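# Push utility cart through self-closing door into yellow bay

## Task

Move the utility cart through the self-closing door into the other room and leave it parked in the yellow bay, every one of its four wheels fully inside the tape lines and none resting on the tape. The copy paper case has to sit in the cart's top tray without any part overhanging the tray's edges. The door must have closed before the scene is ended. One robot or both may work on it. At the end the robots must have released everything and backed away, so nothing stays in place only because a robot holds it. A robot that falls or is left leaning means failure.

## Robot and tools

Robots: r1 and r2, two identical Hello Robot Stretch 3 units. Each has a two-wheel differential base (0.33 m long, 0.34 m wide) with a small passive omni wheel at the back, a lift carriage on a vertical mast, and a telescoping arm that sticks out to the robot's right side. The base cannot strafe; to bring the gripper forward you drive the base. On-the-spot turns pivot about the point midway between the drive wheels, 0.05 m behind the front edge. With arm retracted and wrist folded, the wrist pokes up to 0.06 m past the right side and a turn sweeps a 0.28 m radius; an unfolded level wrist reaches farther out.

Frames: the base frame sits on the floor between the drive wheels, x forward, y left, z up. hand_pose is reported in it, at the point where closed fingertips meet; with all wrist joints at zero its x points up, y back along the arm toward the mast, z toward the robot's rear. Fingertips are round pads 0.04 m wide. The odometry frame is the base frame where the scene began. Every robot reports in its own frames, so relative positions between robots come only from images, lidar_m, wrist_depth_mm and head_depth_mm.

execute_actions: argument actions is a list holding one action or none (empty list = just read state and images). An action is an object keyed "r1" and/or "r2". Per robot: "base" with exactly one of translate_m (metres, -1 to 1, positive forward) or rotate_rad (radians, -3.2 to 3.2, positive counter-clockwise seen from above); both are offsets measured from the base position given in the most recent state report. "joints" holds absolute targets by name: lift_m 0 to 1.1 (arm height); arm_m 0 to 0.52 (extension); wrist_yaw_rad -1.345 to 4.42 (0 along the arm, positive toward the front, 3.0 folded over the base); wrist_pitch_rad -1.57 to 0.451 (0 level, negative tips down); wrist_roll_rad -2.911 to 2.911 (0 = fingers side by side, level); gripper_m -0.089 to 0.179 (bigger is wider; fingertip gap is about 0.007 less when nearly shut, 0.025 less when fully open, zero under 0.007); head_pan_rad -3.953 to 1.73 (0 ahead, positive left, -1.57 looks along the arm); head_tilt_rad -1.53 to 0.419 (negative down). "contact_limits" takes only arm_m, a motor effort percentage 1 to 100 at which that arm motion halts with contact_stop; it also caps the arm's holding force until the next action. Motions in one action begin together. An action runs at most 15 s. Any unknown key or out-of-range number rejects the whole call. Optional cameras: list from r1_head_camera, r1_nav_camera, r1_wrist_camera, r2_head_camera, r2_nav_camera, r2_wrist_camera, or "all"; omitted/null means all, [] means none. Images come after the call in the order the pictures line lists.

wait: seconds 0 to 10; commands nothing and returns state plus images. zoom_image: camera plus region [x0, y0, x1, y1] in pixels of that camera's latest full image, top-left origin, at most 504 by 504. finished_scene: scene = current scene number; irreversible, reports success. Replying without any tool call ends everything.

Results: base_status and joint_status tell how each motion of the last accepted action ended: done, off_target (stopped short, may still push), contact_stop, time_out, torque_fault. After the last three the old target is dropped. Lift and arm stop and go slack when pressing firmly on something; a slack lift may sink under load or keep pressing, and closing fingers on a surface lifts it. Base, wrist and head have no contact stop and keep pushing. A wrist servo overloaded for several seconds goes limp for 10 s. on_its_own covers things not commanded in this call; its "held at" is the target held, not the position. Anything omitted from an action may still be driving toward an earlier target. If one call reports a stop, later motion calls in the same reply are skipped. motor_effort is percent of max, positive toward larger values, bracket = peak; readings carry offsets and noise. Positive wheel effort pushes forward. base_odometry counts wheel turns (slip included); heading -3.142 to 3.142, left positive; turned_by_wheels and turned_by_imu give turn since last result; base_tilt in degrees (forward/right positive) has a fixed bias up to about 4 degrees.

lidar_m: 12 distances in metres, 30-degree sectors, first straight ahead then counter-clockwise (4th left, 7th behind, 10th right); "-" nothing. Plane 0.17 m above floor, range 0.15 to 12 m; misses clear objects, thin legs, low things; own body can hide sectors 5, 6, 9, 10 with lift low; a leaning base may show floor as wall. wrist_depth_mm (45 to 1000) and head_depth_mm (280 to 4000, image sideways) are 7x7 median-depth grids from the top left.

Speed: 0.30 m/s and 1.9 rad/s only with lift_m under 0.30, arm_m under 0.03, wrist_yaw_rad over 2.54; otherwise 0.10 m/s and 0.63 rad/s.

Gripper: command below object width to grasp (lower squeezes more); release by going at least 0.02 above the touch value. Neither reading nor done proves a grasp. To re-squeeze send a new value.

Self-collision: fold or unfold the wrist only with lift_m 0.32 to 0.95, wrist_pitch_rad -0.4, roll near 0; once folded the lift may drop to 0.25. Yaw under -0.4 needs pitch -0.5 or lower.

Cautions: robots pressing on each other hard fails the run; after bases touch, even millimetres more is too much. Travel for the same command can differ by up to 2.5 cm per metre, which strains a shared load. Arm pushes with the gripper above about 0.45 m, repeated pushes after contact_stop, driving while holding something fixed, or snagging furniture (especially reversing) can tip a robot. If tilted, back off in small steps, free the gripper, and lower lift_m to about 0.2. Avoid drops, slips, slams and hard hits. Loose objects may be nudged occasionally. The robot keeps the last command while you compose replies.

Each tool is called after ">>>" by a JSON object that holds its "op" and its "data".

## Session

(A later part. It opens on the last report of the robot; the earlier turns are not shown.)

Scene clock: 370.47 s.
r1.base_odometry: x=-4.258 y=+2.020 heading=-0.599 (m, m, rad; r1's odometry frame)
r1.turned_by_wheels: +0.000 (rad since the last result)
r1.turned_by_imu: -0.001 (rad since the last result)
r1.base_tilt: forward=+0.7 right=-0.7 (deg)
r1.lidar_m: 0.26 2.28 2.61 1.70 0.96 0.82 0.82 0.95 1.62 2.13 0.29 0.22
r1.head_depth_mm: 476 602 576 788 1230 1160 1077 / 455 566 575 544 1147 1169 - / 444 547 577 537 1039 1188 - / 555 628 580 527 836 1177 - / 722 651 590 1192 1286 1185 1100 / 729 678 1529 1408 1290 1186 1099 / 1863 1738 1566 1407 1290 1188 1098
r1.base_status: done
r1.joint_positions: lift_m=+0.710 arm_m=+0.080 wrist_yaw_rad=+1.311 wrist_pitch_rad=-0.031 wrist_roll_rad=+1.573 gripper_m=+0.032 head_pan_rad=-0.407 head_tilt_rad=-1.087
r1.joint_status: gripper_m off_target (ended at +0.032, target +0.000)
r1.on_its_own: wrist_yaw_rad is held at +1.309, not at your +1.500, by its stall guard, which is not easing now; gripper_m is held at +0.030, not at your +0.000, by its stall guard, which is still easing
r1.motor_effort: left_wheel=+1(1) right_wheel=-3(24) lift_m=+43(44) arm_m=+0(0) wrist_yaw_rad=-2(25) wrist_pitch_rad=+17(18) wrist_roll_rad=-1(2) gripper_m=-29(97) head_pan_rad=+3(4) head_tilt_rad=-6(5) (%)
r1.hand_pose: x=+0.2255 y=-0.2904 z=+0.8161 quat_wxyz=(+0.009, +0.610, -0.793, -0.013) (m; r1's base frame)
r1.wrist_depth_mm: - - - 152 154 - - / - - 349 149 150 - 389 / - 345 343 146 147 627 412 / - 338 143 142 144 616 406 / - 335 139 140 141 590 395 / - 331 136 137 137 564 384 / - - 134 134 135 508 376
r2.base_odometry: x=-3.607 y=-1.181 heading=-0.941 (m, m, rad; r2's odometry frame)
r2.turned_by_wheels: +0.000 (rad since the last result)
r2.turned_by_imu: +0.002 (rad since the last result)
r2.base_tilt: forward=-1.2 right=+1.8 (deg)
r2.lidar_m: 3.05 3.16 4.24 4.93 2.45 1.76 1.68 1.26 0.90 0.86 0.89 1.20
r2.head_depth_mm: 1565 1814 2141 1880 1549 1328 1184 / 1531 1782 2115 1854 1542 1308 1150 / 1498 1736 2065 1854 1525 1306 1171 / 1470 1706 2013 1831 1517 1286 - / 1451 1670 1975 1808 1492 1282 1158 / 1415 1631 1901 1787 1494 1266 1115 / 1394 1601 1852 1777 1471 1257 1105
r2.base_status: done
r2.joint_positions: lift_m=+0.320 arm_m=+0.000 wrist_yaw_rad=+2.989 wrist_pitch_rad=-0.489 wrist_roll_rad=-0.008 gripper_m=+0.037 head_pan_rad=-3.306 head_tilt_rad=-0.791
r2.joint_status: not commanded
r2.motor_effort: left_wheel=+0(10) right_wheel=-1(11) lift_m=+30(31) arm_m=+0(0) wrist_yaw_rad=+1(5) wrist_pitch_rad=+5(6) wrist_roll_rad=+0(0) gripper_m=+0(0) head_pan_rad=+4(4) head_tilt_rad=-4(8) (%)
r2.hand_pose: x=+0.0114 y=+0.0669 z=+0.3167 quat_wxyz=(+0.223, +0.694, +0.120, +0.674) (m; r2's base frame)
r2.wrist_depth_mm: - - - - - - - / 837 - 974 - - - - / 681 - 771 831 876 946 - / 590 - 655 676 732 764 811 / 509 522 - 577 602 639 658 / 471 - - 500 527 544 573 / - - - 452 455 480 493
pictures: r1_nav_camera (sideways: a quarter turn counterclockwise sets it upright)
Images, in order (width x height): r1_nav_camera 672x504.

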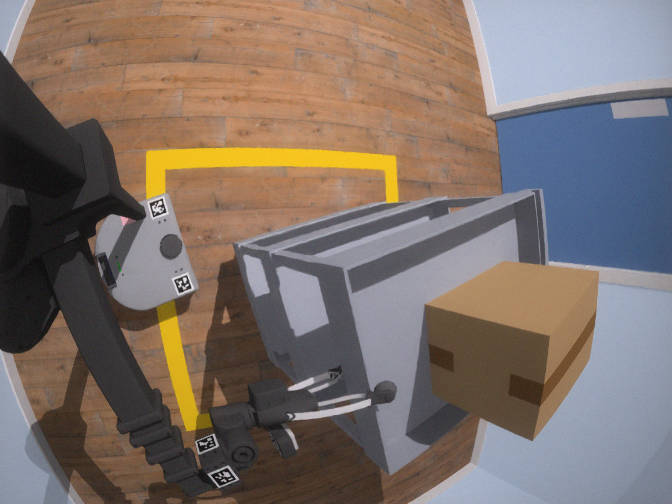

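>>> {"op": "execute_actions", "data": {"actions": [{"r1":{"base":{"translate_m":-0.04},"joints":{"arm_m":0.02}}}], "cameras": []}}

>>> {"op": "execute_actions", "data": {"actions": [{"r1":{"joints":{"gripper_m":0.17}}}], "cameras": []}}

>>> {"op": "execute_actions", "data": {"actions": [{"r1":{"base":{"translate_m":-0.35}}}], "cameras": []}}

>>> {"op": "execute_actions", "data": {"actions": [{"r1":{"joints":{"lift_m":0.1,"arm_m":0.15,"wrist_roll_rad":0,"wrist_pitch_rad":-0.2}}}], "cameras": ["r1_nav_camera","r1_wrist_camera"]}}

Scene clock: 379.83 s.
r1.base_odometry: x=-4.291 y=+2.042 heading=-0.599 (m, m, rad; r1's odometry frame)
r1.turned_by_wheels: +0.000 (rad since the last result)
r1.turned_by_imu: -0.002 (rad since the last result)
r1.base_tilt: forward=+0.7 right=-0.7 (deg)
r1.lidar_m: 0.22 2.32 2.62 1.62 0.92 0.79 0.79 0.90 1.54 2.12 0.28 0.23
r1.head_depth_mm: 459 576 581 644 - 1151 1079 / 443 550 575 543 1127 1166 - / 427 526 579 538 1030 1185 - / 507 619 583 527 827 1180 - / 724 651 584 535 1267 1187 1095 / 731 665 1519 1418 1288 1184 1095 / 1870 1741 1571 1410 1294 1190 1102
r1.base_status: done
r1.joint_positions: lift_m=+0.710 arm_m=+0.020 wrist_yaw_rad=+1.233 wrist_pitch_rad=-0.034 wrist_roll_rad=+1.567 gripper_m=+0.051 head_pan_rad=-0.407 head_tilt_rad=-1.087
r1.joint_status: all done
r1.on_its_own: wrist_yaw_rad is held at +1.236, not at your +1.500, by its stall guard, which is not easing now; gripper_m is held at +0.050, not at your +0.000, by its stall guard, which is not easing now
r1.motor_effort: left_wheel=+0(5) right_wheel=+4(29) lift_m=+43(43) arm_m=-5(15) wrist_yaw_rad=+2(45) wrist_pitch_rad=+19(19) wrist_roll_rad=+1(1) gripper_m=-22(22) head_pan_rad=+3(4) head_tilt_rad=-5(6) (%)
r1.hand_pose: x=+0.2195 y=-0.2498 z=+0.8152 quat_wxyz=(+0.012, +0.578, -0.816, -0.013) (m; r1's base frame)
r1.wrist_depth_mm: - - - 151 153 - - / - - 349 149 150 - 382 / - 344 344 146 147 590 414 / - 335 143 143 144 606 404 / - 335 139 140 141 584 396 / - 328 136 137 138 561 382 / - - 134 134 135 512 372
r2.base_odometry: x=-3.607 y=-1.181 heading=-0.941 (m, m, rad; r2's odometry frame)
r2.turned_by_wheels: +0.000 (rad since the last result)
r2.turned_by_imu: +0.001 (rad since the last result)
r2.base_tilt: forward=-1.0 right=+1.8 (deg)
r2.lidar_m: 3.05 3.15 4.23 4.93 2.45 1.76 1.68 1.25 0.90 0.86 0.89 1.20
r2.head_depth_mm: 1550 1809 2147 1879 1558 1308 1186 / 1525 1768 2124 1869 1547 1308 1143 / 1499 1749 2060 1851 1531 1300 1167 / 1473 1709 2018 1836 1511 1296 - / 1444 1672 1956 1813 1497 1273 1158 / 1412 1627 1909 1793 1482 1265 1109 / 1387 1594 1879 1780 1478 1262 1102
r2.base_status: not commanded
r2.joint_positions: lift_m=+0.320 arm_m=+0.000 wrist_yaw_rad=+2.989 wrist_pitch_rad=-0.489 wrist_roll_rad=-0.008 gripper_m=+0.037 head_pan_rad=-3.306 head_tilt_rad=-0.791
r2.joint_status: not commanded
r2.motor_effort: left_wheel=+0(0) right_wheel=-1(1) lift_m=+30(30) arm_m=+0(0) wrist_yaw_rad=+2(1) wrist_pitch_rad=+6(6) wrist_roll_rad=+0(0) gripper_m=+0(0) head_pan_rad=+4(3) head_tilt_rad=-3(3) (%)
r2.hand_pose: x=+0.0114 y=+0.0669 z=+0.3167 quat_wxyz=(+0.223, +0.694, +0.120, +0.674) (m; r2's base frame)
r2.wrist_depth_mm: - - - - - - - / 818 - 954 - - - - / 691 - 787 829 882 951 - / 582 - 656 688 717 761 814 / 506 515 - 566 614 639 670 / 468 - - 502 532 549 579 / - - - 447 458 480 496
pictures: none
No camera images: the call's "cameras" was empty. Leave "cameras" out to get every camera's image.

Scene clock: 381.53 s.
r1.base_odometry: x=-4.291 y=+2.042 heading=-0.599 (m, m, rad; r1's odometry frame)
r1.turned_by_wheels: +0.000 (rad since the last result)
r1.turned_by_imu: +0.000 (rad since the last result)
r1.base_tilt: forward=+0.7 right=-0.7 (deg)
r1.lidar_m: 0.22 2.33 2.62 1.62 0.92 0.79 0.78 0.90 1.54 2.12 0.28 0.22
r1.head_depth_mm: 458 576 583 648 - 1151 1080 / 443 549 577 542 1134 1167 - / 427 527 578 537 1029 1180 - / 506 619 580 528 828 1181 - / 723 652 584 535 1263 1178 1096 / 732 667 1513 1408 1284 1189 1100 / 1882 1746 1557 1411 1295 1193 1103
r1.base_status: not commanded
r1.joint_positions: lift_m=+0.710 arm_m=+0.020 wrist_yaw_rad=+1.233 wrist_pitch_rad=-0.024 wrist_roll_rad=+1.570 gripper_m=+0.170 head_pan_rad=-0.407 head_tilt_rad=-1.087
r1.joint_status: all done
r1.on_its_own: wrist_yaw_rad is held at +1.236, not at your +1.500, by its stall guard, which is not easing now
r1.motor_effort: left_wheel=+0(0) right_wheel=+2(5) lift_m=+44(44) arm_m=-6(6) wrist_yaw_rad=+3(3) wrist_pitch_rad=+13(21) wrist_roll_rad=+0(1) gripper_m=+1(82) head_pan_rad=+3(3) head_tilt_rad=-5(6) (%)
r1.hand_pose: x=+0.2198 y=-0.2501 z=+0.8178 quat_wxyz=(+0.008, +0.578, -0.816, -0.010) (m; r1's base frame)
r1.wrist_depth_mm: - - - 152 152 - - / - - 351 148 149 - 395 / - 344 345 145 146 641 422 / - 342 337 143 143 623 409 / - 334 140 139 140 596 398 / - 332 137 136 139 582 389 / - - 134 134 135 - 375
r2.base_odometry: x=-3.607 y=-1.181 heading=-0.941 (m, m, rad; r2's odometry frame)
r2.turned_by_wheels: +0.000 (rad since the last result)
r2.turned_by_imu: +0.000 (rad since the last result)
r2.base_tilt: forward=-1.1 right=+1.8 (deg)
r2.lidar_m: 3.05 3.16 4.27 4.90 2.44 1.76 1.68 1.25 0.90 0.86 0.89 1.20
r2.head_depth_mm: 1556 1832 2146 1901 1562 1323 1189 / 1538 1763 2123 1876 1544 1314 1141 / 1505 1729 2074 1845 1526 1294 1174 / 1474 1701 2021 1832 1526 1293 - / 1450 1663 1956 1816 1499 1277 1153 / 1432 1645 1893 1802 1492 1275 1113 / 1393 1591 1845 1781 1477 1259 1096
r2.base_status: not commanded
r2.joint_positions: lift_m=+0.320 arm_m=+0.000 wrist_yaw_rad=+2.989 wrist_pitch_rad=-0.489 wrist_roll_rad=-0.008 gripper_m=+0.037 head_pan_rad=-3.306 head_tilt_rad=-0.791
r2.joint_status: not commanded
r2.motor_effort: left_wheel=+0(0) right_wheel=+0(1) lift_m=+30(30) arm_m=+0(0) wrist_yaw_rad=+2(0) wrist_pitch_rad=+6(6) wrist_roll_rad=+0(0) gripper_m=+0(0) head_pan_rad=+3(3) head_tilt_rad=-3(3) (%)
r2.hand_pose: x=+0.0114 y=+0.0669 z=+0.3167 quat_wxyz=(+0.223, +0.694, +0.120, +0.674) (m; r2's base frame)
r2.wrist_depth_mm: - - - - - - - / 832 - 977 - - - - / 697 - 767 824 879 947 - / 587 - 654 691 724 755 817 / 511 519 - 580 613 634 666 / 471 - - 497 527 546 573 / - - - 442 459 480 490
pictures: none
No camera images: the call's "cameras" was empty. Leave "cameras" out to get every camera's image.

Scene clock: 386.43 s.
r1.base_odometry: x=-4.580 y=+2.240 heading=-0.599 (m, m, rad; r1's odometry frame)
r1.turned_by_wheels: +0.000 (rad since the last result)
r1.turned_by_imu: -0.002 (rad since the last result)
r1.base_tilt: forward=+0.7 right=-0.7 (deg)
r1.lidar_m: 0.57 2.71 2.70 0.92 0.52 0.45 0.45 0.51 0.88 2.04 2.34 0.57
r1.head_depth_mm: 691 1688 1543 1384 - 1149 1077 / 684 985 1237 1389 1264 1169 - / 726 1041 1008 1353 1270 1182 - / 723 1033 1000 1333 1277 1172 - / 720 666 985 1283 1283 1182 1098 / 740 648 995 1404 1287 1186 1097 / 746 1661 1559 1412 1294 1191 1102
r1.base_status: done
r1.joint_positions: lift_m=+0.710 arm_m=+0.020 wrist_yaw_rad=+1.233 wrist_pitch_rad=-0.024 wrist_roll_rad=+1.570 gripper_m=+0.170 head_pan_rad=-0.407 head_tilt_rad=-1.087
r1.joint_status: not commanded
r1.on_its_own: wrist_yaw_rad is held at +1.236, not at your +1.500, by its stall guard, which is not easing now
r1.motor_effort: left_wheel=+0(3) right_wheel=+2(2) lift_m=+43(43) arm_m=-6(6) wrist_yaw_rad=+3(2) wrist_pitch_rad=+13(13) wrist_roll_rad=+0(0) gripper_m=+0(0) head_pan_rad=+4(4) head_tilt_rad=-6(6) (%)
r1.hand_pose: x=+0.2198 y=-0.2501 z=+0.8179 quat_wxyz=(+0.008, +0.578, -0.816, -0.010) (m; r1's base frame)
r1.wrist_depth_mm: - - - - - - - / - - - - - - - / - - - - - - - / - - 698 503 - 504 672 / - - 676 489 - 495 738 / - - - 478 - 482 743 / - - - 472 924 - 728
r2.base_odometry: x=-3.607 y=-1.181 heading=-0.941 (m, m, rad; r2's odometry frame)
r2.turned_by_wheels: +0.000 (rad since the last result)
r2.turned_by_imu: +0.001 (rad since the last result)
r2.base_tilt: forward=-1.1 right=+1.8 (deg)
r2.lidar_m: 3.05 3.15 4.26 4.91 2.44 1.76 1.69 1.26 0.90 0.86 0.89 1.20
r2.head_depth_mm: 1555 1832 2160 1891 1549 1312 1186 / 1526 1760 2113 1862 1538 1311 1151 / 1506 1731 2054 1857 1525 1304 1176 / 1487 1703 2010 1833 1516 1295 - / 1451 1667 1966 1815 1495 1272 1156 / 1417 1627 1911 1790 1490 1268 1111 / 1407 1589 1857 1795 1472 1259 1105
r2.base_status: not commanded
r2.joint_positions: lift_m=+0.320 arm_m=+0.000 wrist_yaw_rad=+2.989 wrist_pitch_rad=-0.489 wrist_roll_rad=-0.008 gripper_m=+0.037 head_pan_rad=-3.306 head_tilt_rad=-0.791
r2.joint_status: not commanded
r2.motor_effort: left_wheel=+0(0) right_wheel=+0(1) lift_m=+30(30) arm_m=+1(0) wrist_yaw_rad=+2(2) wrist_pitch_rad=+6(6) wrist_roll_rad=+0(0) gripper_m=+0(0) head_pan_rad=+4(3) head_tilt_rad=-4(3) (%)
r2.hand_pose: x=+0.0114 y=+0.0669 z=+0.3167 quat_wxyz=(+0.223, +0.694, +0.120, +0.674) (m; r2's base frame)
r2.wrist_depth_mm: - - - - - - - / 829 - 978 - - - - / 683 - 784 831 887 952 - / 591 - 655 693 718 761 807 / 510 511 - 581 615 646 668 / 473 - - 497 526 548 578 / - - - 444 460 476 496
pictures: none
No camera images: the call's "cameras" was empty. Leave "cameras" out to get every camera's image.

Scene clock: 392.80 s.
r1.base_odometry: x=-4.580 y=+2.240 heading=-0.599 (m, m, rad; r1's odometry frame)
r1.turned_by_wheels: +0.000 (rad since the last result)
r1.turned_by_imu: -0.002 (rad since the last result)
r1.base_tilt: forward=+0.7 right=-0.7 (deg)
r1.lidar_m: 0.57 2.72 2.70 0.93 0.52 0.45 0.45 0.51 0.87 2.04 2.34 0.57
r1.head_depth_mm: 689 1682 1513 1375 1269 1158 1070 / 684 986 1237 1385 1276 1171 - / 729 1043 1009 1352 1269 1183 - / 724 1033 997 1341 1273 1173 - / 719 668 990 1291 1280 1177 1106 / 740 647 995 1408 1287 1189 1098 / 748 692 1563 1406 1294 1187 1097
r1.base_status: not commanded
r1.joint_positions: lift_m=+0.100 arm_m=+0.150 wrist_yaw_rad=+1.234 wrist_pitch_rad=-0.217 wrist_roll_rad=+0.004 gripper_m=+0.170 head_pan_rad=-0.407 head_tilt_rad=-1.087
r1.joint_status: all done
r1.on_its_own: wrist_yaw_rad is held at +1.236, not at your +1.500, by its stall guard, which is not easing now
r1.motor_effort: left_wheel=+0(0) right_wheel=+2(2) lift_m=+25(40) arm_m=+6(6) wrist_yaw_rad=+2(2) wrist_pitch_rad=+9(13) wrist_roll_rad=-1(2) gripper_m=+0(1) head_pan_rad=+4(4) head_tilt_rad=-5(5) (%)
r1.hand_pose: x=+0.2098 y=-0.3757 z=+0.1603 quat_wxyz=(+0.617, +0.470, -0.530, +0.343) (m; r1's base frame)
r1.wrist_depth_mm: - - - - - - - / 583 931 - - - - - / 406 421 436 466 - - - / 486 696 722 794 - - - / 468 509 536 559 633 703 786 / 378 385 402 430 457 510 523 / 286 310 324 340 361 - 404
r2.base_odometry: x=-3.607 y=-1.181 heading=-0.941 (m, m, rad; r2's odometry frame)
r2.turned_by_wheels: +0.000 (rad since the last result)
r2.turned_by_imu: +0.001 (rad since the last result)
r2.base_tilt: forward=-1.1 right=+1.7 (deg)
r2.lidar_m: 3.05 3.16 4.25 4.89 2.45 1.76 1.69 1.26 0.90 0.86 0.89 1.20
r2.head_depth_mm: 1563 1818 2161 1879 1552 1317 1195 / 1544 1777 2127 1870 1543 1311 1148 / 1510 1737 2052 1851 1535 1304 1167 / 1484 1701 2015 1850 1515 1298 - / 1444 1663 1940 1828 1499 1285 1159 / 1420 1627 1933 1772 1496 1268 1114 / 1397 1598 1849 1779 1487 1261 1100
r2.base_status: not commanded
r2.joint_positions: lift_m=+0.320 arm_m=+0.000 wrist_yaw_rad=+2.989 wrist_pitch_rad=-0.489 wrist_roll_rad=-0.008 gripper_m=+0.037 head_pan_rad=-3.306 head_tilt_rad=-0.791
r2.joint_status: not commanded
r2.motor_effort: left_wheel=+0(0) right_wheel=-1(1) lift_m=+30(30) arm_m=+0(0) wrist_yaw_rad=+1(1) wrist_pitch_rad=+6(6) wrist_roll_rad=+0(0) gripper_m=+0(0) head_pan_rad=+4(3) head_tilt_rad=-3(4) (%)
r2.hand_pose: x=+0.0114 y=+0.0669 z=+0.3167 quat_wxyz=(+0.223, +0.694, +0.120, +0.674) (m; r2's base frame)
r2.wrist_depth_mm: - - - - - - - / 833 - 972 - - - - / 691 - 771 818 874 950 - / 595 - 652 670 722 758 806 / 506 522 - 580 609 630 664 / 470 - - 501 528 541 564 / - - - 450 457 478 495
pictures: r1_nav_camera (sideways: a quarter turn counterclockwise sets it upright), r1_wrist_camera
Images, in order (width x height): r1_nav_camera 672x504, r1_wrist_camera 644x364.

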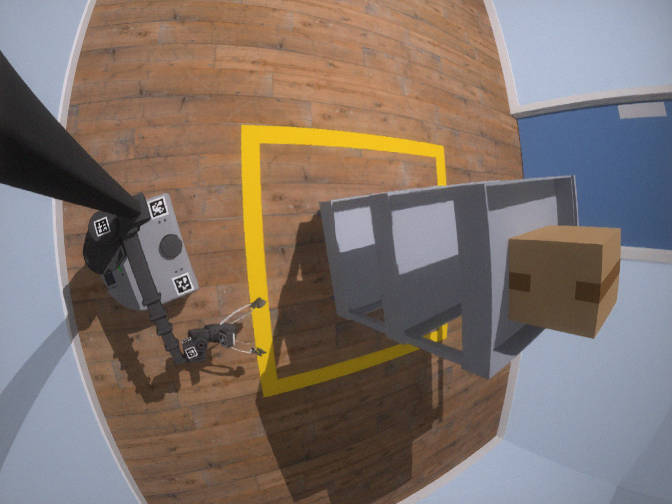

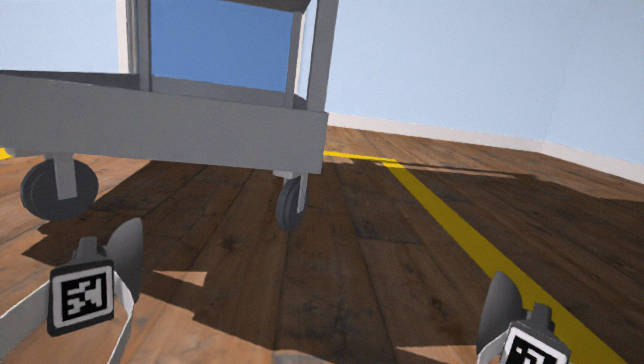

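>>> {"op": "finished_scene", "data": {"scene": 1}}

The scene is finished: the task was done.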